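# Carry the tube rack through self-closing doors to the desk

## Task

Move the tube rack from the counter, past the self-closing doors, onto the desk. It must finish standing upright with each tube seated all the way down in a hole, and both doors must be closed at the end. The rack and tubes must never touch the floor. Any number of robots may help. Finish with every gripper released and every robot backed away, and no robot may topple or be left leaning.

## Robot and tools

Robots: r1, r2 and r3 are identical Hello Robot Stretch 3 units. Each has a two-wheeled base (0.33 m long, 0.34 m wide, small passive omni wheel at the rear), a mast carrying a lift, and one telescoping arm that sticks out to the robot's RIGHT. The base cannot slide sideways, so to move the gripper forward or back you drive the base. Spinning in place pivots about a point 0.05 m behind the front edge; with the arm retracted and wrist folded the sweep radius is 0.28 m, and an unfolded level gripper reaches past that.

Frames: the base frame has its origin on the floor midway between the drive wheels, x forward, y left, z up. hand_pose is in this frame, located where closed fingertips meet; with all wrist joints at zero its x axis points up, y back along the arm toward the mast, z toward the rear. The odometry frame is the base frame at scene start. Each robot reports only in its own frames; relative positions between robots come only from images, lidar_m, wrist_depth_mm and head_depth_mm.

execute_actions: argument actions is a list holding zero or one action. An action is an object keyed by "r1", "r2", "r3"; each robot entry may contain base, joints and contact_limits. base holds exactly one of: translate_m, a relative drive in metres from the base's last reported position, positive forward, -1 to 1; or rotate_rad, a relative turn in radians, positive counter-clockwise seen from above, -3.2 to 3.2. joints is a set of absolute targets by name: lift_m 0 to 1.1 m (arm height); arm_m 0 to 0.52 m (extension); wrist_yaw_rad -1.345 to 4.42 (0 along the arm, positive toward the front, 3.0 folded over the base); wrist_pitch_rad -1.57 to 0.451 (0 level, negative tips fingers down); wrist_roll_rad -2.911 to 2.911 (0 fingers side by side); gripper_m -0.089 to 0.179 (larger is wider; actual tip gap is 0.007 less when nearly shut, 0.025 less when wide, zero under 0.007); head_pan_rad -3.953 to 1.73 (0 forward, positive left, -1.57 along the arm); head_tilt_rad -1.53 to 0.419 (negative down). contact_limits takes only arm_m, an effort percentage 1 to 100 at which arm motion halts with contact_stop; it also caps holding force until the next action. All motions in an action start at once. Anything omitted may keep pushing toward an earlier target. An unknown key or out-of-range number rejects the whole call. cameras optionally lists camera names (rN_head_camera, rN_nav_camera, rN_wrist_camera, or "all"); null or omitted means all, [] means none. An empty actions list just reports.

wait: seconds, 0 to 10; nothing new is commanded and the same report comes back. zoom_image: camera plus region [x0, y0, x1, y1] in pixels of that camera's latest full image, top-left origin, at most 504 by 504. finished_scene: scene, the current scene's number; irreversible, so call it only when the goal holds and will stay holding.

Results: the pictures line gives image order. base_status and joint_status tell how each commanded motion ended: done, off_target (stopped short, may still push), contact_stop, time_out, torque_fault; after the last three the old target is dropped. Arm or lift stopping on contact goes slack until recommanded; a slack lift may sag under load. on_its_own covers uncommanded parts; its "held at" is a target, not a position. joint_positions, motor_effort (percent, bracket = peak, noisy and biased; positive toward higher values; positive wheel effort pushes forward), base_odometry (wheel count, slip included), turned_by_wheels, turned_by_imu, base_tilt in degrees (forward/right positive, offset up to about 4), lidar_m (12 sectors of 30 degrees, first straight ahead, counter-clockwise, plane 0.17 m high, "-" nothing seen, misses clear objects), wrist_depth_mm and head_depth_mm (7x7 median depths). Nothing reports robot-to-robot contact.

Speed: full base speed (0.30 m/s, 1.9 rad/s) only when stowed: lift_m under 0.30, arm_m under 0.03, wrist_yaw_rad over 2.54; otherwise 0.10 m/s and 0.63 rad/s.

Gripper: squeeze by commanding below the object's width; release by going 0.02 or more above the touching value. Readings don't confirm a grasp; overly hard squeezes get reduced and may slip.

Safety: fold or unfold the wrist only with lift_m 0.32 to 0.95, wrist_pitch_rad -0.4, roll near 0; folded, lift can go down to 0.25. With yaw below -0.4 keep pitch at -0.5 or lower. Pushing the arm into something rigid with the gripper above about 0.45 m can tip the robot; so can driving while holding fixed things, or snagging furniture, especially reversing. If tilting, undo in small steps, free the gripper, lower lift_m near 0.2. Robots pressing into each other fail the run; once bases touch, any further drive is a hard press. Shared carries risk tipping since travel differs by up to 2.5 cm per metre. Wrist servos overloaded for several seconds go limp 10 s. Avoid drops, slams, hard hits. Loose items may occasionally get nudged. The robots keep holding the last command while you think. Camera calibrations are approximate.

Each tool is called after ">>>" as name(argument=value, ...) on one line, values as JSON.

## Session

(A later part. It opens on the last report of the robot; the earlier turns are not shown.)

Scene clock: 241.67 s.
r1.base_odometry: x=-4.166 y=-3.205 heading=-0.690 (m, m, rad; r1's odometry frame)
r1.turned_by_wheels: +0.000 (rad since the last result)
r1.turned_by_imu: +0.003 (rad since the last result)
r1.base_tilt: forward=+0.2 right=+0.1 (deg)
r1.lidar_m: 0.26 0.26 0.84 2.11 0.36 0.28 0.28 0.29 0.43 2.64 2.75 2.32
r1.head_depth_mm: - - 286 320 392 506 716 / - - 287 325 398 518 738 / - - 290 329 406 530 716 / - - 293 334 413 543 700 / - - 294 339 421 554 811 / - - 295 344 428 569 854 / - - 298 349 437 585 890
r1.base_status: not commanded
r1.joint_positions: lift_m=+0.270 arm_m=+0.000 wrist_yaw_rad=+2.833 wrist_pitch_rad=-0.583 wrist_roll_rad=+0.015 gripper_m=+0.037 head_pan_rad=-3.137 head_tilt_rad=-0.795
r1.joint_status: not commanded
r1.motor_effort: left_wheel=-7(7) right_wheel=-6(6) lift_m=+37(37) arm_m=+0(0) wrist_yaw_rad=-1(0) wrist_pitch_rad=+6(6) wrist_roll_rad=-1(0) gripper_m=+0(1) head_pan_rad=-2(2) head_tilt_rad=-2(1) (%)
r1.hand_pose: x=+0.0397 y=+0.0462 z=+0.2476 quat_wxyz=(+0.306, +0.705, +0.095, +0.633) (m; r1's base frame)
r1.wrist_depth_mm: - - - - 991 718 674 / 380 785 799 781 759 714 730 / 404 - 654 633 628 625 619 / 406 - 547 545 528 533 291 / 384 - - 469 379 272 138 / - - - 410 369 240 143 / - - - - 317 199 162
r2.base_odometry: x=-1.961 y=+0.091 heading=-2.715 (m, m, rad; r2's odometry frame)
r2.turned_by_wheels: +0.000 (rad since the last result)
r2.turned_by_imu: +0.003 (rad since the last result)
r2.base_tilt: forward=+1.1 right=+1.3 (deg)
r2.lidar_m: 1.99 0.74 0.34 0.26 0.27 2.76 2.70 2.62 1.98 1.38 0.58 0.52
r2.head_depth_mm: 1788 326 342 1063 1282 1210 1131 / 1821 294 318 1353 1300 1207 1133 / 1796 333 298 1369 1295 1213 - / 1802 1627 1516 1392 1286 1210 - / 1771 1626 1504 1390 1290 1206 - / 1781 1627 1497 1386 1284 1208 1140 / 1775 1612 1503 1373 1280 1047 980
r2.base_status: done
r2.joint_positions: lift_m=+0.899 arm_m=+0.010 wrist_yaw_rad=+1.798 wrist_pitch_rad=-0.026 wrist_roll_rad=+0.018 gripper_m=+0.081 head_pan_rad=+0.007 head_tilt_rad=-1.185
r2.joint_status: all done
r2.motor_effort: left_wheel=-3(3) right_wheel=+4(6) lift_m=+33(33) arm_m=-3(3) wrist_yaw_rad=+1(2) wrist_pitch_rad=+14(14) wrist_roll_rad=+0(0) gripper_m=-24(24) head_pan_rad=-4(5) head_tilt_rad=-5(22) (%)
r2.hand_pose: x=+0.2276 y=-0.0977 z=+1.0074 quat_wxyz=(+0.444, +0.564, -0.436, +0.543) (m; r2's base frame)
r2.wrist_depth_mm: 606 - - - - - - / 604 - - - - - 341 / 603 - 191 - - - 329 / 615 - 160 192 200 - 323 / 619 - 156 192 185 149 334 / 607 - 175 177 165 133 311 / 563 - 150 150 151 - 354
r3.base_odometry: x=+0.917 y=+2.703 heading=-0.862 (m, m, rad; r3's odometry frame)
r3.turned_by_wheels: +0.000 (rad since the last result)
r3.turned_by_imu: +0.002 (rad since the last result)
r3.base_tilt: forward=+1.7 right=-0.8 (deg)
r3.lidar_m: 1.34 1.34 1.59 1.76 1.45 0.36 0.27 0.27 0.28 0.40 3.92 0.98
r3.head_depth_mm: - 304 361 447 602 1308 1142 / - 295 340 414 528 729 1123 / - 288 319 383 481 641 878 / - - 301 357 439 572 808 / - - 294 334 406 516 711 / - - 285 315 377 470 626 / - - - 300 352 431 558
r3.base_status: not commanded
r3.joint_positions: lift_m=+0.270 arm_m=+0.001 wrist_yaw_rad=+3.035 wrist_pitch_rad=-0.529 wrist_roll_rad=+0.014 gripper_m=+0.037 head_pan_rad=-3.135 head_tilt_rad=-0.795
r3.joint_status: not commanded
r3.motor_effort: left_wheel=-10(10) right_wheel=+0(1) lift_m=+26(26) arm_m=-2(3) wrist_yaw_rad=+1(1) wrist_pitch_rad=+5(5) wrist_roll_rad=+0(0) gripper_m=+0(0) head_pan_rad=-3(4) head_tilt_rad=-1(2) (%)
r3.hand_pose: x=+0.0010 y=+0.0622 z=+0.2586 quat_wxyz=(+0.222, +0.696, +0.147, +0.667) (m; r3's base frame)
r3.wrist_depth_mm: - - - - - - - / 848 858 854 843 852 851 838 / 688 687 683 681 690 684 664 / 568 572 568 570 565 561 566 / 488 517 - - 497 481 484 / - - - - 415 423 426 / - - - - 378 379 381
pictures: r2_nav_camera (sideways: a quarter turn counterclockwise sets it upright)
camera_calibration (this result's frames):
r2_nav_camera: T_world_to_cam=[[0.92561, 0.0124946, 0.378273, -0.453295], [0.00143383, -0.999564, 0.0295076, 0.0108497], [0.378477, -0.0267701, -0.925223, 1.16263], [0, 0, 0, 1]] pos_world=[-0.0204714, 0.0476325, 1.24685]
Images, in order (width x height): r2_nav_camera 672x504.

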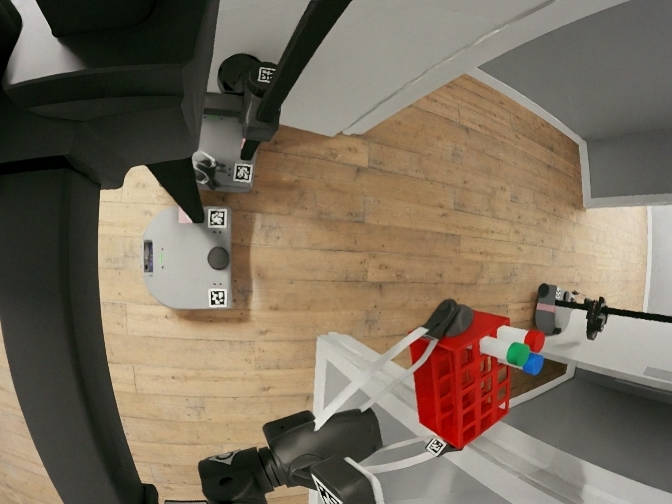

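>>> execute_actions(actions=[{"r2":{"base":{"translate_m":0.7}}}], cameras=[])

>>> execute_actions(actions=[{"r1":{"base":{"rotate_rad":0.55}},"r2":{"base":{"translate_m":0.2}}}], cameras=[])

>>> execute_actions(actions=[{"r1":{"base":{"translate_m":0.12}},"r2":{"base":{"translate_m":0.2}}}], cameras=[])

>>> execute_actions(actions=[{"r1":{"base":{"rotate_rad":0.48}},"r2":{"base":{"translate_m":0.2}}}], cameras=[])

>>> execute_actions(actions=[{"r1":{"base":{"translate_m":0.3},"joints":{"arm_m":0.035}},"r2":{"base":{"translate_m":0.3}}}], cameras=[])

>>> execute_actions(actions=[{"r1":{"base":{"rotate_rad":0.46}}}], cameras=["r1_nav_camera","r2_nav_camera"])

Scene clock: 263.30 s.
r1.base_odometry: x=-4.166 y=-3.205 heading=-0.690 (m, m, rad; r1's odometry frame)
r1.turned_by_wheels: +0.000 (rad since the last result)
r1.turned_by_imu: +0.003 (rad since the last result)
r1.base_tilt: forward=+0.2 right=+0.2 (deg)
r1.lidar_m: 1.93 0.77 0.78 0.68 0.36 0.28 0.28 0.29 0.43 2.64 2.74 2.32
r1.head_depth_mm: - - 286 320 391 506 716 / - - 287 324 398 517 738 / - - 290 329 405 530 720 / - - 292 334 413 543 700 / - - 294 339 421 555 806 / - - 295 345 429 571 851 / - - 299 349 438 585 886
r1.base_status: not commanded
r1.joint_positions: lift_m=+0.270 arm_m=+0.000 wrist_yaw_rad=+2.833 wrist_pitch_rad=-0.583 wrist_roll_rad=+0.015 gripper_m=+0.037 head_pan_rad=-3.137 head_tilt_rad=-0.795
r1.joint_status: not commanded
r1.motor_effort: left_wheel=-7(8) right_wheel=-5(6) lift_m=+37(37) arm_m=+0(0) wrist_yaw_rad=-1(0) wrist_pitch_rad=+6(6) wrist_roll_rad=+0(0) gripper_m=+0(1) head_pan_rad=-2(2) head_tilt_rad=-2(2) (%)
r1.hand_pose: x=+0.0397 y=+0.0462 z=+0.2476 quat_wxyz=(+0.306, +0.705, +0.095, +0.633) (m; r1's base frame)
r1.wrist_depth_mm: - - - 609 640 740 684 / 383 798 769 632 695 702 724 / 397 - 648 628 629 622 620 / 408 - 547 534 536 542 526 / 381 - - 466 482 459 461 / - - - 408 405 406 408 / - - - - 369 370 363
r2.base_odometry: x=-2.599 y=-0.198 heading=-2.715 (m, m, rad; r2's odometry frame)
r2.turned_by_wheels: +0.000 (rad since the last result)
r2.turned_by_imu: +0.003 (rad since the last result)
r2.base_tilt: forward=+1.1 right=+1.4 (deg)
r2.lidar_m: 1.30 1.52 1.16 0.54 0.55 0.68 3.39 2.65 0.38 0.77 1.01 1.29
r2.head_depth_mm: 1574 326 342 1368 1292 1211 1127 / 1562 294 318 1356 1298 1210 1127 / 1817 318 298 1367 1298 1218 - / 1799 1625 1508 1389 1284 1216 - / 1778 1628 1494 1376 1283 1214 - / 1775 1626 1498 1369 1288 1199 1145 / 1777 1612 1488 1376 1284 1203 1139
r2.base_status: done
r2.joint_positions: lift_m=+0.899 arm_m=+0.010 wrist_yaw_rad=+1.798 wrist_pitch_rad=-0.026 wrist_roll_rad=+0.018 gripper_m=+0.081 head_pan_rad=+0.007 head_tilt_rad=-1.186
r2.joint_status: not commanded
r2.motor_effort: left_wheel=-2(3) right_wheel=+4(7) lift_m=+33(34) arm_m=-3(4) wrist_yaw_rad=+1(2) wrist_pitch_rad=+14(14) wrist_roll_rad=+0(0) gripper_m=-24(24) head_pan_rad=-4(4) head_tilt_rad=-7(7) (%)
r2.hand_pose: x=+0.2276 y=-0.0977 z=+1.0074 quat_wxyz=(+0.444, +0.564, -0.436, +0.543) (m; r2's base frame)
r2.wrist_depth_mm: - - - - - - 961 / - - - - - - 967 / - - - - - - - / - - 160 191 200 - - / - - 156 191 186 149 - / - - 176 176 166 134 - / - - 151 150 150 - -
r3.base_odometry: x=+0.917 y=+2.703 heading=-0.862 (m, m, rad; r3's odometry frame)
r3.turned_by_wheels: +0.000 (rad since the last result)
r3.turned_by_imu: +0.002 (rad since the last result)
r3.base_tilt: forward=+1.7 right=-0.8 (deg)
r3.lidar_m: 1.34 1.34 1.58 1.43 1.45 0.36 0.27 0.27 0.28 0.40 3.91 0.98
r3.head_depth_mm: - 304 362 447 601 1309 1149 / - 295 340 414 528 733 1126 / - 288 319 384 480 641 877 / - - 301 357 439 572 805 / - - 294 334 406 516 710 / - - 284 314 376 469 625 / - - - 300 352 430 558
r3.base_status: not commanded
r3.joint_positions: lift_m=+0.270 arm_m=+0.001 wrist_yaw_rad=+3.035 wrist_pitch_rad=-0.529 wrist_roll_rad=+0.014 gripper_m=+0.037 head_pan_rad=-3.135 head_tilt_rad=-0.795
r3.joint_status: not commanded
r3.motor_effort: left_wheel=-10(10) right_wheel=+0(0) lift_m=+26(26) arm_m=-3(3) wrist_yaw_rad=+1(1) wrist_pitch_rad=+5(5) wrist_roll_rad=+0(0) gripper_m=+0(0) head_pan_rad=-2(3) head_tilt_rad=-2(2) (%)
r3.hand_pose: x=+0.0010 y=+0.0622 z=+0.2586 quat_wxyz=(+0.222, +0.696, +0.147, +0.667) (m; r3's base frame)
r3.wrist_depth_mm: - - - - - - - / 850 862 867 854 839 840 834 / 684 677 679 679 676 671 675 / 575 569 563 567 569 567 565 / 492 518 - - 498 487 484 / - - - - 416 425 426 / - - - - 380 378 379
pictures: none
No camera images: the call's "cameras" was empty. Leave "cameras" out to get every camera's image.

Scene clock: 266.60 s.
r1.base_odometry: x=-4.166 y=-3.205 heading=-0.140 (m, m, rad; r1's odometry frame)
r1.turned_by_wheels: +0.550 (rad since the last result)
r1.turned_by_imu: +0.546 (rad since the last result)
r1.base_tilt: forward=+0.2 right=+0.1 (deg)
r1.lidar_m: 0.77 0.87 0.88 0.35 0.27 0.26 0.28 0.40 2.64 2.76 2.30 1.79
r1.head_depth_mm: - - - 292 330 392 483 / - - 285 310 364 440 557 / - - 296 339 404 502 632 / - 287 318 375 455 582 732 / - 301 349 419 522 697 1018 / 290 325 385 471 612 884 1103 / 306 357 431 575 1441 1266 1114
r1.base_status: done
r1.joint_positions: lift_m=+0.270 arm_m=+0.000 wrist_yaw_rad=+2.833 wrist_pitch_rad=-0.583 wrist_roll_rad=+0.015 gripper_m=+0.037 head_pan_rad=-3.137 head_tilt_rad=-0.795
r1.joint_status: not commanded
r1.motor_effort: left_wheel=-10(20) right_wheel=-2(5) lift_m=+38(37) arm_m=+1(1) wrist_yaw_rad=-1(1) wrist_pitch_rad=+6(6) wrist_roll_rad=+0(0) gripper_m=+0(0) head_pan_rad=-2(2) head_tilt_rad=-2(2) (%)
r1.hand_pose: x=+0.0397 y=+0.0462 z=+0.2476 quat_wxyz=(+0.306, +0.705, +0.095, +0.633) (m; r1's base frame)
r1.wrist_depth_mm: - 345 464 - 978 660 612 / - 375 497 778 768 710 701 / 273 - 523 647 619 625 610 / 290 - 526 537 527 539 531 / 297 - - 471 466 464 464 / - - - 411 408 409 404 / - - - - 368 360 367
r2.base_odometry: x=-2.781 y=-0.281 heading=-2.716 (m, m, rad; r2's odometry frame)
r2.turned_by_wheels: +0.000 (rad since the last result)
r2.turned_by_imu: +0.001 (rad since the last result)
r2.base_tilt: forward=+1.1 right=+1.3 (deg)
r2.lidar_m: 1.23 1.50 1.14 1.11 0.65 0.71 3.57 0.50 0.51 0.97 1.03 1.10
r2.head_depth_mm: 1127 326 342 1374 1291 1209 1138 / 1789 295 318 1363 1294 1207 1131 / 1803 332 297 1376 1294 1222 - / 1792 1619 1520 1378 1286 1212 - / 1775 1628 1492 1399 1281 1204 - / 1777 1614 1493 1382 1285 1203 1150 / 1777 1615 1492 1382 1284 1207 1142
r2.base_status: done
r2.joint_positions: lift_m=+0.899 arm_m=+0.010 wrist_yaw_rad=+1.798 wrist_pitch_rad=-0.026 wrist_roll_rad=+0.018 gripper_m=+0.081 head_pan_rad=+0.007 head_tilt_rad=-1.186
r2.joint_status: not commanded
r2.motor_effort: left_wheel=-2(3) right_wheel=+4(7) lift_m=+33(33) arm_m=-4(4) wrist_yaw_rad=+1(1) wrist_pitch_rad=+14(14) wrist_roll_rad=+0(0) gripper_m=-24(24) head_pan_rad=-4(5) head_tilt_rad=-7(5) (%)
r2.hand_pose: x=+0.2276 y=-0.0977 z=+1.0074 quat_wxyz=(+0.444, +0.564, -0.436, +0.543) (m; r2's base frame)
r2.wrist_depth_mm: - - - - - - 830 / - - - - - - 837 / - - - - - - 800 / - - 160 192 200 - 809 / - - 156 191 186 150 860 / - - 175 176 166 134 864 / - - 151 150 150 - 982
r3.base_odometry: x=+0.917 y=+2.703 heading=-0.862 (m, m, rad; r3's odometry frame)
r3.turned_by_wheels: +0.000 (rad since the last result)
r3.turned_by_imu: +0.001 (rad since the last result)
r3.base_tilt: forward=+1.7 right=-0.8 (deg)
r3.lidar_m: 1.34 1.34 1.59 1.23 1.45 0.36 0.27 0.27 0.28 0.40 3.92 0.98
r3.head_depth_mm: - 304 361 447 600 1305 1148 / - 295 340 414 528 734 1129 / - 288 319 383 482 642 876 / - - 301 357 440 572 809 / - - 294 334 406 516 709 / - - 284 315 376 469 625 / - - - 300 351 431 558
r3.base_status: not commanded
r3.joint_positions: lift_m=+0.270 arm_m=+0.001 wrist_yaw_rad=+3.035 wrist_pitch_rad=-0.529 wrist_roll_rad=+0.014 gripper_m=+0.037 head_pan_rad=-3.135 head_tilt_rad=-0.795
r3.joint_status: not commanded
r3.motor_effort: left_wheel=-10(10) right_wheel=+0(1) lift_m=+26(26) arm_m=-3(3) wrist_yaw_rad=+2(0) wrist_pitch_rad=+5(5) wrist_roll_rad=+0(0) gripper_m=-1(0) head_pan_rad=-3(3) head_tilt_rad=-1(1) (%)
r3.hand_pose: x=+0.0010 y=+0.0622 z=+0.2586 quat_wxyz=(+0.222, +0.696, +0.147, +0.667) (m; r3's base frame)
r3.wrist_depth_mm: - - - - - - - / 854 850 841 846 840 847 851 / 687 684 687 680 679 670 667 / 576 570 566 565 569 569 560 / 490 517 - - 500 485 485 / - - - - 413 423 425 / - - - - 378 378 374
pictures: none
No camera images: the call's "cameras" was empty. Leave "cameras" out to get every camera's image.

Scene clock: 269.90 s.
r1.base_odometry: x=-4.047 y=-3.221 heading=-0.140 (m, m, rad; r1's odometry frame)
r1.turned_by_wheels: +0.000 (rad since the last result)
r1.turned_by_imu: +0.001 (rad since the last result)
r1.base_tilt: forward=+0.2 right=+0.1 (deg)
r1.lidar_m: 0.65 0.69 1.01 0.44 0.29 0.27 0.27 0.34 2.70 2.83 2.20 1.57
r1.head_depth_mm: - - - 297 343 420 541 / - - - 308 367 456 603 / - - 291 327 395 499 646 / - - 298 348 427 551 698 / - - 311 373 464 617 887 / - 292 332 402 511 700 1068 / - 301 354 433 565 835 1109
r1.base_status: done
r1.joint_positions: lift_m=+0.270 arm_m=+0.000 wrist_yaw_rad=+2.833 wrist_pitch_rad=-0.583 wrist_roll_rad=+0.015 gripper_m=+0.037 head_pan_rad=-3.137 head_tilt_rad=-0.795
r1.joint_status: not commanded
r1.motor_effort: left_wheel=-9(14) right_wheel=-6(11) lift_m=+37(37) arm_m=+0(0) wrist_yaw_rad=+0(0) wrist_pitch_rad=+6(6) wrist_roll_rad=+0(0) gripper_m=-1(1) head_pan_rad=-2(2) head_tilt_rad=-2(2) (%)
r1.hand_pose: x=+0.0397 y=+0.0462 z=+0.2476 quat_wxyz=(+0.306, +0.705, +0.095, +0.633) (m; r1's base frame)
r1.wrist_depth_mm: - 432 953 - 847 789 949 / - 470 716 806 751 751 749 / 303 - 603 623 615 624 620 / 323 - 547 536 525 523 522 / 327 - - 465 477 465 462 / - - - 411 398 405 405 / - - - - 371 365 365
r2.base_odometry: x=-2.963 y=-0.363 heading=-2.716 (m, m, rad; r2's odometry frame)
r2.turned_by_wheels: +0.000 (rad since the last result)
r2.turned_by_imu: +0.001 (rad since the last result)
r2.base_tilt: forward=+1.1 right=+1.3 (deg)
r2.lidar_m: 1.03 1.48 1.13 1.11 0.74 0.75 1.08 0.66 0.84 0.98 1.04 0.91
r2.head_depth_mm: 1017 326 342 1368 1291 1209 1134 / 1821 294 318 1364 1295 1209 1134 / 1805 332 298 1360 1291 1219 - / 1789 1633 1504 1393 1284 1215 - / 1777 1630 1497 1384 1287 1215 - / 1768 1620 1497 1378 1293 1208 1147 / 1789 1631 1497 1388 1282 1205 1140
r2.base_status: done
r2.joint_positions: lift_m=+0.899 arm_m=+0.010 wrist_yaw_rad=+1.798 wrist_pitch_rad=-0.026 wrist_roll_rad=+0.018 gripper_m=+0.081 head_pan_rad=+0.007 head_tilt_rad=-1.186
r2.joint_status: not commanded
r2.motor_effort: left_wheel=-3(4) right_wheel=+4(7) lift_m=+33(34) arm_m=-3(4) wrist_yaw_rad=+1(1) wrist_pitch_rad=+14(14) wrist_roll_rad=+0(0) gripper_m=-24(23) head_pan_rad=-5(5) head_tilt_rad=-7(6) (%)
r2.hand_pose: x=+0.2276 y=-0.0977 z=+1.0074 quat_wxyz=(+0.444, +0.564, -0.436, +0.543) (m; r2's base frame)
r2.wrist_depth_mm: - - - - - 991 778 / - - - - - - 781 / - - - - - - 771 / - - 160 192 199 - 783 / - - 157 192 186 149 770 / - - 175 177 166 134 727 / - - 150 150 150 769 862
r3.base_odometry: x=+0.917 y=+2.703 heading=-0.862 (m, m, rad; r3's odometry frame)
r3.turned_by_wheels: +0.000 (rad since the last result)
r3.turned_by_imu: +0.001 (rad since the last result)
r3.base_tilt: forward=+1.7 right=-0.7 (deg)
r3.lidar_m: 1.34 1.34 1.58 1.04 1.45 0.36 0.27 0.27 0.28 0.40 3.91 0.98
r3.head_depth_mm: - 304 361 446 601 1312 1147 / - 295 340 414 527 730 1130 / - 288 319 384 480 642 876 / - - 301 357 439 571 809 / - - 294 334 406 516 709 / - - 284 314 376 469 623 / - - - 300 352 431 559
r3.base_status: not commanded
r3.joint_positions: lift_m=+0.270 arm_m=+0.001 wrist_yaw_rad=+3.035 wrist_pitch_rad=-0.529 wrist_roll_rad=+0.014 gripper_m=+0.037 head_pan_rad=-3.135 head_tilt_rad=-0.795
r3.joint_status: not commanded
r3.motor_effort: left_wheel=-10(10) right_wheel=-1(0) lift_m=+26(26) arm_m=-3(3) wrist_yaw_rad=+1(0) wrist_pitch_rad=+5(5) wrist_roll_rad=+0(0) gripper_m=+0(0) head_pan_rad=-3(3) head_tilt_rad=-2(1) (%)
r3.hand_pose: x=+0.0010 y=+0.0622 z=+0.2586 quat_wxyz=(+0.222, +0.696, +0.147, +0.667) (m; r3's base frame)
r3.wrist_depth_mm: - - - - - - - / 870 851 857 836 844 850 833 / 683 693 685 685 681 686 680 / 577 567 563 567 566 561 559 / 491 521 - - 495 486 483 / - - - - 416 429 424 / - - - - 380 377 378
pictures: none
No camera images: the call's "cameras" was empty. Leave "cameras" out to get every camera's image.

Scene clock: 273.20 s.
r1.base_odometry: x=-4.047 y=-3.221 heading=+0.340 (m, m, rad; r1's odometry frame)
r1.turned_by_wheels: +0.480 (rad since the last result)
r1.turned_by_imu: +0.477 (rad since the last result)
r1.base_tilt: forward=+0.2 right=+0.1 (deg)
r1.lidar_m: 0.67 1.22 0.46 0.28 0.25 0.25 0.29 2.70 2.79 2.22 1.85 0.65
r1.head_depth_mm: - - - 294 328 376 441 / - - 294 327 375 438 530 / - 292 325 373 436 525 642 / 291 323 369 432 522 656 809 / 321 368 429 524 656 919 1103 / 2354 2675 2193 1776 1486 1270 1117 / 2291 2540 2166 1763 1474 1268 1112
r1.base_status: done
r1.joint_positions: lift_m=+0.270 arm_m=+0.000 wrist_yaw_rad=+2.833 wrist_pitch_rad=-0.583 wrist_roll_rad=+0.015 gripper_m=+0.037 head_pan_rad=-3.137 head_tilt_rad=-0.795
r1.joint_status: not commanded
r1.motor_effort: left_wheel=-9(22) right_wheel=-3(5) lift_m=+37(37) arm_m=+0(1) wrist_yaw_rad=+0(1) wrist_pitch_rad=+6(6) wrist_roll_rad=+0(0) gripper_m=+0(1) head_pan_rad=-2(2) head_tilt_rad=-1(2) (%)
r1.hand_pose: x=+0.0397 y=+0.0461 z=+0.2476 quat_wxyz=(+0.306, +0.705, +0.095, +0.633) (m; r1's base frame)
r1.wrist_depth_mm: - 284 351 491 946 948 914 / - 315 384 546 780 749 746 / 248 - 408 595 624 629 618 / 269 - 455 533 529 522 527 / 280 - - 468 476 462 452 / - - - 413 408 419 405 / - - - - 371 363 367
r2.base_odometry: x=-3.145 y=-0.446 heading=-2.716 (m, m, rad; r2's odometry frame)
r2.turned_by_wheels: +0.000 (rad since the last result)
r2.turned_by_imu: +0.001 (rad since the last result)
r2.base_tilt: forward=+1.1 right=+1.2 (deg)
r2.lidar_m: 1.58 1.46 1.12 1.09 1.00 0.89 1.27 0.83 1.01 0.99 0.81 0.73
r2.head_depth_mm: 1435 326 342 1379 1295 1205 1133 / 1812 293 318 1362 1289 1204 1133 / 1798 333 298 1363 1288 1216 - / 1790 1603 1508 1382 1287 1215 - / 1790 1624 1482 1384 1292 1220 - / 1761 1632 1495 1380 1285 1205 1148 / 1699 1609 1481 1374 1283 1200 1139
r2.base_status: done
r2.joint_positions: lift_m=+0.899 arm_m=+0.010 wrist_yaw_rad=+1.798 wrist_pitch_rad=-0.026 wrist_roll_rad=+0.018 gripper_m=+0.081 head_pan_rad=+0.007 head_tilt_rad=-1.186
r2.joint_status: not commanded
r2.motor_effort: left_wheel=-2(4) right_wheel=+3(8) lift_m=+33(33) arm_m=-4(3) wrist_yaw_rad=+2(1) wrist_pitch_rad=+14(14) wrist_roll_rad=+0(0) gripper_m=-24(24) head_pan_rad=-5(5) head_tilt_rad=-6(6) (%)
r2.hand_pose: x=+0.2276 y=-0.0977 z=+1.0074 quat_wxyz=(+0.444, +0.564, -0.436, +0.543) (m; r2's base frame)
r2.wrist_depth_mm: - - - - - 632 731 / - - - - - - 735 / - - - - - - 737 / - - 161 192 200 928 713 / - - 157 193 186 150 730 / - - 175 177 166 133 673 / - - 150 150 149 602 791
r3.base_odometry: x=+0.917 y=+2.703 heading=-0.862 (m, m, rad; r3's odometry frame)
r3.turned_by_wheels: +0.000 (rad since the last result)
r3.turned_by_imu: +0.001 (rad since the last result)
r3.base_tilt: forward=+1.7 right=-0.8 (deg)
r3.lidar_m: 1.34 1.34 1.59 0.84 1.45 0.36 0.27 0.27 0.28 0.40 3.91 0.98
r3.head_depth_mm: - 304 362 447 600 1310 1149 / - 295 340 413 527 734 1133 / - 288 319 383 480 642 875 / - - 301 358 440 573 807 / - - 294 334 406 515 713 / - - 284 314 376 470 625 / - - - 300 352 431 559
r3.base_status: not commanded
r3.joint_positions: lift_m=+0.270 arm_m=+0.001 wrist_yaw_rad=+3.035 wrist_pitch_rad=-0.529 wrist_roll_rad=+0.014 gripper_m=+0.037 head_pan_rad=-3.135 head_tilt_rad=-0.795
r3.joint_status: not commanded
r3.motor_effort: left_wheel=-10(10) right_wheel=+0(1) lift_m=+26(26) arm_m=-3(3) wrist_yaw_rad=+1(2) wrist_pitch_rad=+5(5) wrist_roll_rad=+0(0) gripper_m=+0(0) head_pan_rad=-3(2) head_tilt_rad=-1(2) (%)
r3.hand_pose: x=+0.0010 y=+0.0622 z=+0.2586 quat_wxyz=(+0.222, +0.696, +0.147, +0.667) (m; r3's base frame)
r3.wrist_depth_mm: - - 826 866 - - - / 850 847 856 849 846 851 853 / 680 680 693 686 676 670 672 / 568 573 565 570 565 565 558 / 490 516 - - 497 483 484 / - - - - 416 424 428 / - - - - 378 378 377
pictures: none
No camera images: the call's "cameras" was empty. Leave "cameras" out to get every camera's image.

Scene clock: 277.37 s.
r1.base_odometry: x=-3.764 y=-3.121 heading=+0.340 (m, m, rad; r1's odometry frame)
r1.turned_by_wheels: +0.000 (rad since the last result)
r1.turned_by_imu: +0.001 (rad since the last result)
r1.base_tilt: forward=+0.2 right=+0.1 (deg)
r1.lidar_m: 1.32 1.28 1.66 0.46 0.30 0.27 0.27 0.33 2.88 2.06 0.77 0.38
r1.head_depth_mm: - - - 297 347 427 553 / - - - 308 369 460 612 / - - 289 326 395 500 651 / - - 297 346 424 549 696 / - - 307 368 458 607 875 / - 289 325 393 498 678 1062 / - 297 345 422 546 773 1093
r1.base_status: done
r1.joint_positions: lift_m=+0.270 arm_m=+0.035 wrist_yaw_rad=+2.833 wrist_pitch_rad=-0.583 wrist_roll_rad=+0.015 gripper_m=+0.037 head_pan_rad=-3.137 head_tilt_rad=-0.795
r1.joint_status: all done
r1.motor_effort: left_wheel=-10(11) right_wheel=-13(17) lift_m=+37(38) arm_m=+3(4) wrist_yaw_rad=-1(1) wrist_pitch_rad=+6(6) wrist_roll_rad=+0(0) gripper_m=-1(0) head_pan_rad=-2(2) head_tilt_rad=-2(2) (%)
r1.hand_pose: x=+0.0397 y=+0.0115 z=+0.2476 quat_wxyz=(+0.306, +0.705, +0.095, +0.633) (m; r1's base frame)
r1.wrist_depth_mm: - 502 901 - 970 955 882 / 321 - 706 781 739 782 758 / 340 - 650 641 633 628 614 / 340 409 554 533 531 535 525 / 318 - - 465 479 463 461 / - - - 415 400 410 414 / - - - - 367 358 364
r2.base_odometry: x=-3.418 y=-0.570 heading=-2.716 (m, m, rad; r2's odometry frame)
r2.turned_by_wheels: +0.000 (rad since the last result)
r2.turned_by_imu: +0.001 (rad since the last result)
r2.base_tilt: forward=+1.1 right=+1.3 (deg)
r2.lidar_m: 4.39 1.26 1.09 1.07 1.14 1.14 1.31 1.12 1.04 1.01 0.66 0.47
r2.head_depth_mm: 1795 326 342 973 1250 1205 1138 / 1794 294 318 1190 1265 1207 1132 / 1817 332 298 1364 1295 1212 - / 1792 1632 1516 1381 1290 1217 - / 1784 1618 1499 1389 1279 1218 - / 1757 1616 1484 1378 1290 1200 1151 / 1421 1581 1485 1377 1272 1194 1142
r2.base_status: done
r2.joint_positions: lift_m=+0.899 arm_m=+0.010 wrist_yaw_rad=+1.798 wrist_pitch_rad=-0.026 wrist_roll_rad=+0.018 gripper_m=+0.081 head_pan_rad=+0.007 head_tilt_rad=-1.186
r2.joint_status: not commanded
r2.motor_effort: left_wheel=-2(3) right_wheel=+4(7) lift_m=+33(34) arm_m=-3(3) wrist_yaw_rad=+1(1) wrist_pitch_rad=+14(14) wrist_roll_rad=+0(0) gripper_m=-24(24) head_pan_rad=-5(4) head_tilt_rad=-6(6) (%)
r2.hand_pose: x=+0.2276 y=-0.0977 z=+1.0074 quat_wxyz=(+0.444, +0.564, -0.436, +0.543) (m; r2's base frame)
r2.wrist_depth_mm: - - - - - - 653 / - - - - - - 666 / - - 192 - - - 667 / - - 160 192 201 976 663 / - - 157 193 186 150 649 / - - 175 178 166 133 263 / - - 151 150 150 898 689
r3.base_odometry: x=+0.917 y=+2.703 heading=-0.862 (m, m, rad; r3's odometry frame)
r3.turned_by_wheels: +0.000 (rad since the last result)
r3.turned_by_imu: +0.001 (rad since the last result)
r3.base_tilt: forward=+1.7 right=-0.7 (deg)
r3.lidar_m: 1.34 1.34 0.58 0.57 1.45 0.36 0.27 0.27 0.28 0.40 3.92 0.98
r3.head_depth_mm: - 304 362 445 600 1309 1154 / - 295 340 413 528 732 1126 / - 288 319 384 479 642 876 / - - 301 358 440 573 806 / - - 294 334 406 516 707 / - - 285 315 377 470 624 / - - - 300 351 431 558
r3.base_status: not commanded
r3.joint_positions: lift_m=+0.270 arm_m=+0.001 wrist_yaw_rad=+3.035 wrist_pitch_rad=-0.529 wrist_roll_rad=+0.014 gripper_m=+0.037 head_pan_rad=-3.135 head_tilt_rad=-0.795
r3.joint_status: not commanded
r3.motor_effort: left_wheel=-10(10) right_wheel=+0(0) lift_m=+26(26) arm_m=-3(3) wrist_yaw_rad=+1(0) wrist_pitch_rad=+5(5) wrist_roll_rad=+0(0) gripper_m=+0(0) head_pan_rad=-2(2) head_tilt_rad=-2(2) (%)
r3.hand_pose: x=+0.0010 y=+0.0622 z=+0.2586 quat_wxyz=(+0.222, +0.696, +0.147, +0.667) (m; r3's base frame)
r3.wrist_depth_mm: - - - 666 699 - - / 854 857 783 603 703 838 841 / 697 686 686 650 672 680 669 / 572 570 565 565 562 567 560 / 491 518 - - 501 492 486 / - - - - 412 427 425 / - - - - 378 376 378
pictures: none
No camera images: the call's "cameras" was empty. Leave "cameras" out to get every camera's image.

Scene clock: 279.07 s.
r1.base_odometry: x=-3.764 y=-3.121 heading=+0.800 (m, m, rad; r1's odometry frame)
r1.turned_by_wheels: +0.460 (rad since the last result)
r1.turned_by_imu: +0.456 (rad since the last result)
r1.base_tilt: forward=+0.2 right=+0.1 (deg)
r1.lidar_m: 1.28 1.79 0.51 0.29 0.25 0.25 0.29 3.02 2.11 1.04 0.38 0.44
r1.head_depth_mm: - - - 293 327 377 447 / - - 290 321 370 437 533 / - 289 316 363 426 518 633 / 285 311 356 417 503 636 788 / 304 348 406 486 613 822 1095 / 341 400 503 1677 1458 1277 1118 / 2491 2713 2161 1753 1469 1270 1115
r1.base_status: done
r1.joint_positions: lift_m=+0.270 arm_m=+0.035 wrist_yaw_rad=+2.833 wrist_pitch_rad=-0.583 wrist_roll_rad=+0.015 gripper_m=+0.037 head_pan_rad=-3.137 head_tilt_rad=-0.795
r1.joint_status: not commanded
r1.motor_effort: left_wheel=-16(28) right_wheel=-6(7) lift_m=+37(38) arm_m=+4(4) wrist_yaw_rad=-1(1) wrist_pitch_rad=+6(6) wrist_roll_rad=-1(0) gripper_m=+0(0) head_pan_rad=-2(3) head_tilt_rad=-2(2) (%)
r1.hand_pose: x=+0.0397 y=+0.0115 z=+0.2476 quat_wxyz=(+0.306, +0.705, +0.095, +0.633) (m; r1's base frame)
r1.wrist_depth_mm: - 332 400 578 951 992 959 / 261 - 431 659 783 762 743 / 278 - 475 618 628 623 618 / 294 335 504 546 542 530 536 / - - - 470 475 469 460 / - - - 413 401 410 404 / - - - - 366 362 363
r2.base_odometry: x=-3.418 y=-0.570 heading=-2.716 (m, m, rad; r2's odometry frame)
r2.turned_by_wheels: +0.000 (rad since the last result)
r2.turned_by_imu: +0.000 (rad since the last result)
r2.base_tilt: forward=+1.1 right=+1.3 (deg)
r2.lidar_m: 4.40 1.26 1.10 1.07 1.14 1.14 1.31 1.12 1.04 1.01 0.66 0.47
r2.head_depth_mm: 1772 326 342 976 1258 1212 1138 / 1791 294 318 1188 1263 1216 1132 / 1803 332 297 1364 1289 1217 - / 1783 1632 1518 1395 1287 1217 - / 1777 1633 1501 1390 1286 1214 - / 1782 1626 1488 1386 1284 1199 1148 / 1419 1583 1492 1377 1277 1205 1143
r2.base_status: not commanded
r2.joint_positions: lift_m=+0.899 arm_m=+0.010 wrist_yaw_rad=+1.798 wrist_pitch_rad=-0.026 wrist_roll_rad=+0.018 gripper_m=+0.081 head_pan_rad=+0.007 head_tilt_rad=-1.186
r2.joint_status: not commanded
r2.motor_effort: left_wheel=-3(3) right_wheel=+3(4) lift_m=+33(33) arm_m=-3(3) wrist_yaw_rad=+1(2) wrist_pitch_rad=+14(14) wrist_roll_rad=+0(0) gripper_m=-24(24) head_pan_rad=-5(4) head_tilt_rad=-7(6) (%)
r2.hand_pose: x=+0.2276 y=-0.0977 z=+1.0074 quat_wxyz=(+0.444, +0.564, -0.436, +0.543) (m; r2's base frame)
r2.wrist_depth_mm: - - - - - - 659 / - - - - - - 648 / - - - - - - 655 / - - 160 193 200 976 670 / - - 156 191 187 150 662 / - - 175 176 166 134 263 / - - 150 151 150 871 705
r3.base_odometry: x=+0.917 y=+2.703 heading=-0.862 (m, m, rad; r3's odometry frame)
r3.turned_by_wheels: +0.000 (rad since the last result)
r3.turned_by_imu: +0.000 (rad since the last result)
r3.base_tilt: forward=+1.7 right=-0.7 (deg)
r3.lidar_m: 1.34 1.34 0.58 0.57 1.45 0.36 0.27 0.27 0.28 0.40 3.92 0.98
r3.head_depth_mm: - 304 361 447 603 1306 1143 / - 295 340 413 529 734 1137 / - 288 319 383 478 641 878 / - - 301 357 439 571 806 / - - 294 334 406 516 710 / - - 285 314 377 470 624 / - - - 300 351 431 558
r3.base_status: not commanded
r3.joint_positions: lift_m=+0.270 arm_m=+0.001 wrist_yaw_rad=+3.035 wrist_pitch_rad=-0.529 wrist_roll_rad=+0.014 gripper_m=+0.037 head_pan_rad=-3.135 head_tilt_rad=-0.795
r3.joint_status: not commanded
r3.motor_effort: left_wheel=-10(10) right_wheel=+1(0) lift_m=+26(26) arm_m=-2(3) wrist_yaw_rad=+1(0) wrist_pitch_rad=+5(5) wrist_roll_rad=+0(0) gripper_m=+0(0) head_pan_rad=-3(3) head_tilt_rad=-2(1) (%)
r3.hand_pose: x=+0.0010 y=+0.0622 z=+0.2586 quat_wxyz=(+0.222, +0.696, +0.147, +0.667) (m; r3's base frame)
r3.wrist_depth_mm: - - - 660 699 - - / 858 855 773 601 709 844 851 / 685 689 688 663 683 677 675 / 575 569 566 568 566 566 564 / 489 513 - - 499 486 483 / - - - - 415 426 427 / - - - - 381 379 379
pictures: r1_nav_camera (sideways: a quarter turn counterclockwise sets it upright), r2_nav_camera (sideways: a quarter turn counterclockwise sets it upright)
camera_calibration (this result's frames):
r1_nav_camera: T_world_to_cam=[[-0.738258, -0.0427306, 0.673163, -0.831217], [-0.0603589, 0.998173, -0.00283431, 0.0589381], [-0.671812, -0.0427238, -0.739489, 0.924588], [0, 0, 0, 1]] pos_world=[0.0110541, -0.0548468, 1.24343]
r2_nav_camera: T_world_to_cam=[[0.925707, 0.0124949, 0.378036, -0.452986], [0.00144104, -0.999563, 0.029509, 0.0108478], [0.378239, -0.0267719, -0.925321, 1.16276], [0, 0, 0, 1]] pos_world=[-0.0204855, 0.0476324, 1.24685]
Images, in order (width x height): r1_nav_camera 672x504, r2_nav_camera 672x504.

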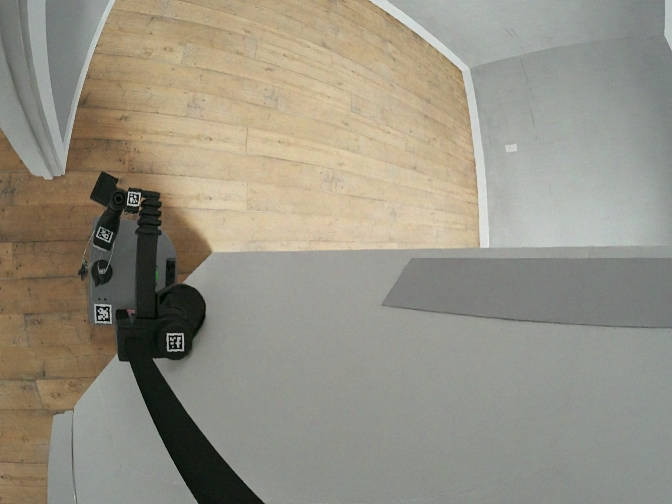

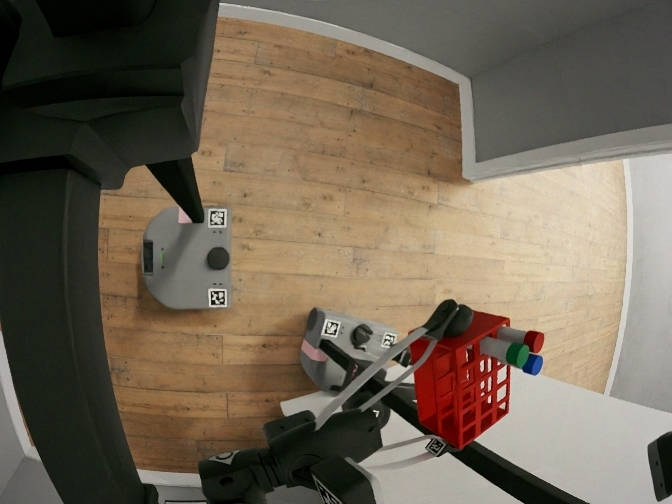

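>>> execute_actions(actions=[{"r1":{"base":{"rotate_rad":0.1}},"r2":{"base":{"rotate_rad":0.15}}}], cameras=[])

>>> execute_actions(actions=[{"r1":{"base":{"translate_m":0.7}},"r2":{"base":{"translate_m":0.7}}}], cameras=["r1_nav_camera","r2_nav_camera"])

Scene clock: 286.27 s.
r1.base_odometry: x=-3.764 y=-3.121 heading=+0.900 (m, m, rad; r1's odometry frame)
r1.turned_by_wheels: +0.100 (rad since the last result)
r1.turned_by_imu: +0.101 (rad since the last result)
r1.base_tilt: forward=+0.1 right=+0.1 (deg)
r1.lidar_m: 1.26 1.60 0.43 0.27 0.24 0.25 0.30 2.77 2.05 0.68 0.38 1.37
r1.head_depth_mm: - - - 296 329 375 437 / - - 297 331 378 440 527 / - 298 333 381 444 532 641 / 298 333 381 445 538 673 834 / 335 384 449 543 706 961 1114 / 2550 2801 2199 1773 1485 1275 1118 / 2547 2755 2175 1749 1475 1267 1111
r1.base_status: done
r1.joint_positions: lift_m=+0.270 arm_m=+0.035 wrist_yaw_rad=+2.833 wrist_pitch_rad=-0.583 wrist_roll_rad=+0.015 gripper_m=+0.037 head_pan_rad=-3.137 head_tilt_rad=-0.795
r1.joint_status: not commanded
r1.motor_effort: left_wheel=-14(21) right_wheel=-6(7) lift_m=+37(38) arm_m=+4(4) wrist_yaw_rad=-2(2) wrist_pitch_rad=+6(5) wrist_roll_rad=+0(0) gripper_m=+0(1) head_pan_rad=-2(2) head_tilt_rad=-1(2) (%)
r1.hand_pose: x=+0.0397 y=+0.0115 z=+0.2476 quat_wxyz=(+0.306, +0.705, +0.095, +0.633) (m; r1's base frame)
r1.wrist_depth_mm: - 310 372 506 900 935 976 / 252 - 407 570 741 749 758 / 273 - 431 602 644 628 628 / 288 333 479 539 536 534 533 / - - - 457 482 464 463 / - - - 418 404 407 407 / - - - - 370 365 361
r2.base_odometry: x=-3.418 y=-0.570 heading=-2.566 (m, m, rad; r2's odometry frame)
r2.turned_by_wheels: +0.150 (rad since the last result)
r2.turned_by_imu: +0.152 (rad since the last result)
r2.base_tilt: forward=+1.1 right=+1.3 (deg)
r2.lidar_m: 1.26 1.28 1.08 1.07 1.21 1.14 1.12 1.19 1.01 0.66 0.47 0.56
r2.head_depth_mm: 1787 326 342 1185 1175 1212 1140 / 1812 293 321 1366 1271 1208 1131 / 1799 1595 298 1368 1294 1224 - / 1800 1634 1512 1382 1288 1214 - / 1760 1631 1496 1378 1289 1217 - / 1414 1613 1495 1383 1285 1205 1151 / 1453 1620 1490 1381 1285 1200 1144
r2.base_status: done
r2.joint_positions: lift_m=+0.899 arm_m=+0.010 wrist_yaw_rad=+1.798 wrist_pitch_rad=-0.026 wrist_roll_rad=+0.018 gripper_m=+0.081 head_pan_rad=+0.007 head_tilt_rad=-1.186
r2.joint_status: not commanded
r2.motor_effort: left_wheel=-1(6) right_wheel=+4(6) lift_m=+33(33) arm_m=-3(4) wrist_yaw_rad=+1(2) wrist_pitch_rad=+14(14) wrist_roll_rad=+0(0) gripper_m=-24(23) head_pan_rad=-4(5) head_tilt_rad=-6(5) (%)
r2.hand_pose: x=+0.2276 y=-0.0977 z=+1.0074 quat_wxyz=(+0.444, +0.564, -0.436, +0.543) (m; r2's base frame)
r2.wrist_depth_mm: 970 - - - - - - / 970 - - - - - - / 980 - 189 - - - - / 986 - 161 191 201 - 850 / 997 - 157 191 185 149 840 / - - 175 176 166 134 769 / 960 - 151 150 150 - 926
r3.base_odometry: x=+0.917 y=+2.703 heading=-0.862 (m, m, rad; r3's odometry frame)
r3.turned_by_wheels: +0.000 (rad since the last result)
r3.turned_by_imu: +0.001 (rad since the last result)
r3.base_tilt: forward=+1.7 right=-0.8 (deg)
r3.lidar_m: 1.34 1.34 0.58 0.57 1.45 0.36 0.27 0.27 0.28 0.40 3.93 0.98
r3.head_depth_mm: - 304 360 446 601 1305 1150 / - 295 340 413 527 732 1123 / - 288 319 384 480 642 877 / - - 301 357 440 571 809 / - - 294 334 405 516 712 / - - 284 314 377 470 625 / - - - 300 351 430 558
r3.base_status: not commanded
r3.joint_positions: lift_m=+0.270 arm_m=+0.001 wrist_yaw_rad=+3.035 wrist_pitch_rad=-0.529 wrist_roll_rad=+0.014 gripper_m=+0.037 head_pan_rad=-3.135 head_tilt_rad=-0.795
r3.joint_status: not commanded
r3.motor_effort: left_wheel=-10(11) right_wheel=+0(0) lift_m=+26(26) arm_m=-3(3) wrist_yaw_rad=+1(0) wrist_pitch_rad=+5(5) wrist_roll_rad=+0(1) gripper_m=+0(0) head_pan_rad=-4(3) head_tilt_rad=-2(3) (%)
r3.hand_pose: x=+0.0010 y=+0.0622 z=+0.2586 quat_wxyz=(+0.222, +0.696, +0.147, +0.667) (m; r3's base frame)
r3.wrist_depth_mm: - - - 656 695 - - / 866 845 750 594 729 840 841 / 679 687 677 651 681 682 684 / 568 572 576 565 568 565 563 / 492 518 - - 498 487 485 / - - - - 416 429 426 / - - - - 377 377 378
pictures: none
No camera images: the call's "cameras" was empty. Leave "cameras" out to get every camera's image.

Scene clock: 294.53 s.
r1.base_odometry: x=-3.328 y=-2.573 heading=+0.900 (m, m, rad; r1's odometry frame)
r1.turned_by_wheels: +0.000 (rad since the last result)
r1.turned_by_imu: +0.000 (rad since the last result)
r1.base_tilt: forward=+0.2 right=+0.2 (deg)
r1.lidar_m: 1.06 1.59 1.18 1.14 0.66 0.49 0.48 0.50 0.55 0.95 0.99 1.08
r1.head_depth_mm: 385 439 510 605 749 981 1147 / 386 440 512 609 754 990 1142 / 387 442 514 612 757 995 1156 / 389 443 515 616 759 999 1171 / 390 444 517 617 765 1008 1131 / 390 446 519 620 772 1019 1118 / 392 447 521 622 772 1024 1107
r1.base_status: done
r1.joint_positions: lift_m=+0.270 arm_m=+0.035 wrist_yaw_rad=+2.833 wrist_pitch_rad=-0.583 wrist_roll_rad=+0.015 gripper_m=+0.037 head_pan_rad=-3.137 head_tilt_rad=-0.795
r1.joint_status: not commanded
r1.motor_effort: left_wheel=-4(7) right_wheel=+2(9) lift_m=+37(38) arm_m=+3(3) wrist_yaw_rad=-1(1) wrist_pitch_rad=+6(6) wrist_roll_rad=+0(0) gripper_m=-1(0) head_pan_rad=-2(2) head_tilt_rad=-2(1) (%)
r1.hand_pose: x=+0.0397 y=+0.0115 z=+0.2476 quat_wxyz=(+0.306, +0.705, +0.095, +0.633) (m; r1's base frame)
r1.wrist_depth_mm: 641 - - - 976 989 980 / 621 - 809 755 756 772 739 / 625 - 632 648 623 640 617 / 540 552 555 534 539 528 532 / 501 - - 471 479 463 463 / - - - 414 403 409 407 / - - - - 368 367 364
r2.base_odometry: x=-4.006 y=-0.950 heading=-2.567 (m, m, rad; r2's odometry frame)
r2.turned_by_wheels: +0.000 (rad since the last result)
r2.turned_by_imu: +0.003 (rad since the last result)
r2.base_tilt: forward=+1.1 right=+1.3 (deg)
r2.lidar_m: 3.72 0.59 0.92 0.92 1.04 1.73 1.32 0.51 0.39 0.63 0.65 3.74
r2.head_depth_mm: 1788 326 342 1381 1291 1204 1134 / 1828 294 318 1350 1289 1209 1139 / 1806 318 297 1361 1296 1216 - / 1786 1650 1519 1382 1285 1218 - / 1786 1630 1499 1382 1292 1209 - / 1759 1608 1080 1341 1279 1201 1147 / 671 752 949 1350 1279 1212 1139
r2.base_status: done
r2.joint_positions: lift_m=+0.899 arm_m=+0.010 wrist_yaw_rad=+1.798 wrist_pitch_rad=-0.026 wrist_roll_rad=+0.018 gripper_m=+0.081 head_pan_rad=+0.007 head_tilt_rad=-1.186
r2.joint_status: not commanded
r2.motor_effort: left_wheel=-3(3) right_wheel=+3(9) lift_m=+33(33) arm_m=-3(3) wrist_yaw_rad=+1(2) wrist_pitch_rad=+14(14) wrist_roll_rad=+0(0) gripper_m=-23(24) head_pan_rad=-5(4) head_tilt_rad=-6(6) (%)
r2.hand_pose: x=+0.2276 y=-0.0977 z=+1.0074 quat_wxyz=(+0.444, +0.564, -0.436, +0.543) (m; r2's base frame)
r2.wrist_depth_mm: 724 597 575 - - - - / 775 619 573 - - - - / 810 638 540 - - - - / 820 686 161 193 201 - - / 838 758 157 193 185 150 - / 883 799 175 177 166 133 - / 876 783 150 150 149 - -
r3.base_odometry: x=+0.917 y=+2.703 heading=-0.862 (m, m, rad; r3's odometry frame)
r3.turned_by_wheels: +0.000 (rad since the last result)
r3.turned_by_imu: +0.001 (rad since the last result)
r3.base_tilt: forward=+1.7 right=-0.7 (deg)
r3.lidar_m: 0.40 1.34 1.58 1.18 1.45 0.36 0.27 0.27 0.28 0.40 3.92 0.98
r3.head_depth_mm: - 304 361 446 601 1305 1150 / - 295 340 414 528 734 1127 / - 288 319 383 480 641 875 / - - 301 357 440 572 808 / - - 294 334 406 516 708 / - - 284 314 376 470 627 / - - - 300 351 431 559
r3.base_status: not commanded
r3.joint_positions: lift_m=+0.270 arm_m=+0.001 wrist_yaw_rad=+3.035 wrist_pitch_rad=-0.529 wrist_roll_rad=+0.014 gripper_m=+0.037 head_pan_rad=-3.135 head_tilt_rad=-0.795
r3.joint_status: not commanded
r3.motor_effort: left_wheel=-10(10) right_wheel=+0(0) lift_m=+25(26) arm_m=-3(3) wrist_yaw_rad=+1(2) wrist_pitch_rad=+5(5) wrist_roll_rad=+0(0) gripper_m=+0(0) head_pan_rad=-3(3) head_tilt_rad=-2(1) (%)
r3.hand_pose: x=+0.0010 y=+0.0622 z=+0.2586 quat_wxyz=(+0.222, +0.696, +0.147, +0.667) (m; r3's base frame)
r3.wrist_depth_mm: - - - - - - - / 851 864 850 851 852 852 834 / 685 677 678 676 673 677 677 / 571 574 568 564 567 563 401 / 491 520 - - 501 483 293 / - - - - 415 407 261 / - - - - 377 364 269
pictures: r1_nav_camera (sideways: a quarter turn counterclockwise sets it upright), r2_nav_camera (sideways: a quarter turn counterclockwise sets it upright)
camera_calibration (this result's frames):
r1_nav_camera: T_world_to_cam=[[-0.738257, -0.0427279, 0.673165, -0.831219], [-0.0603553, 0.998173, -0.00283418, 0.0589379], [-0.671814, -0.0427214, -0.739487, 0.924586], [0, 0, 0, 1]] pos_world=[0.0110538, -0.0548468, 1.24343]
r2_nav_camera: T_world_to_cam=[[0.925708, 0.0124887, 0.378032, -0.452981], [0.00143448, -0.999563, 0.029509, 0.0108478], [0.378235, -0.0267745, -0.925322, 1.16276], [0, 0, 0, 1]] pos_world=[-0.0204854, 0.0476326, 1.24685]
Images, in order (width x height): r1_nav_camera 672x504, r2_nav_camera 672x504.

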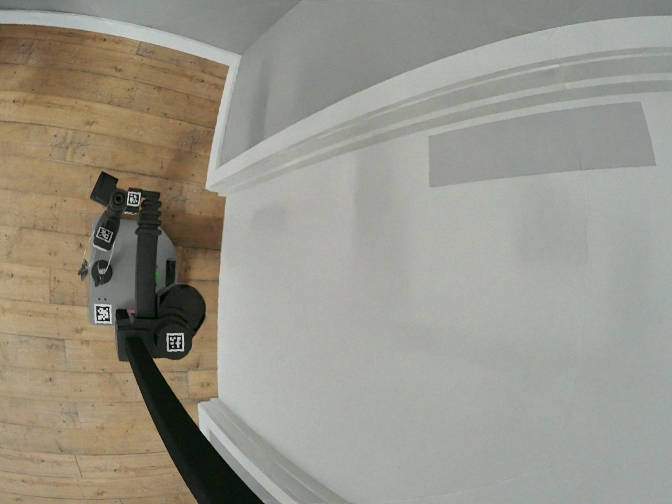

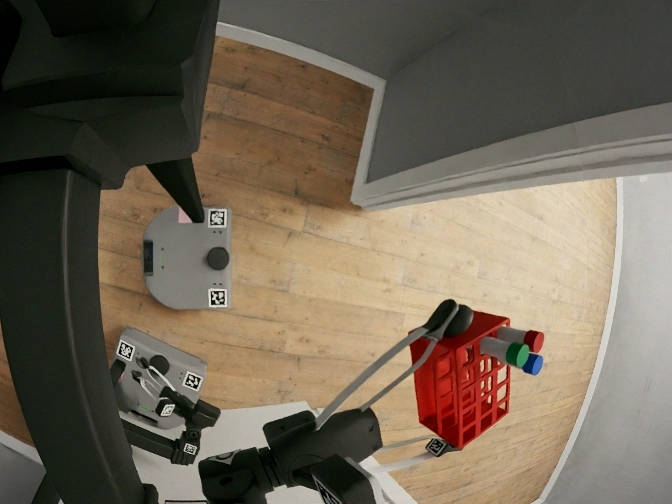

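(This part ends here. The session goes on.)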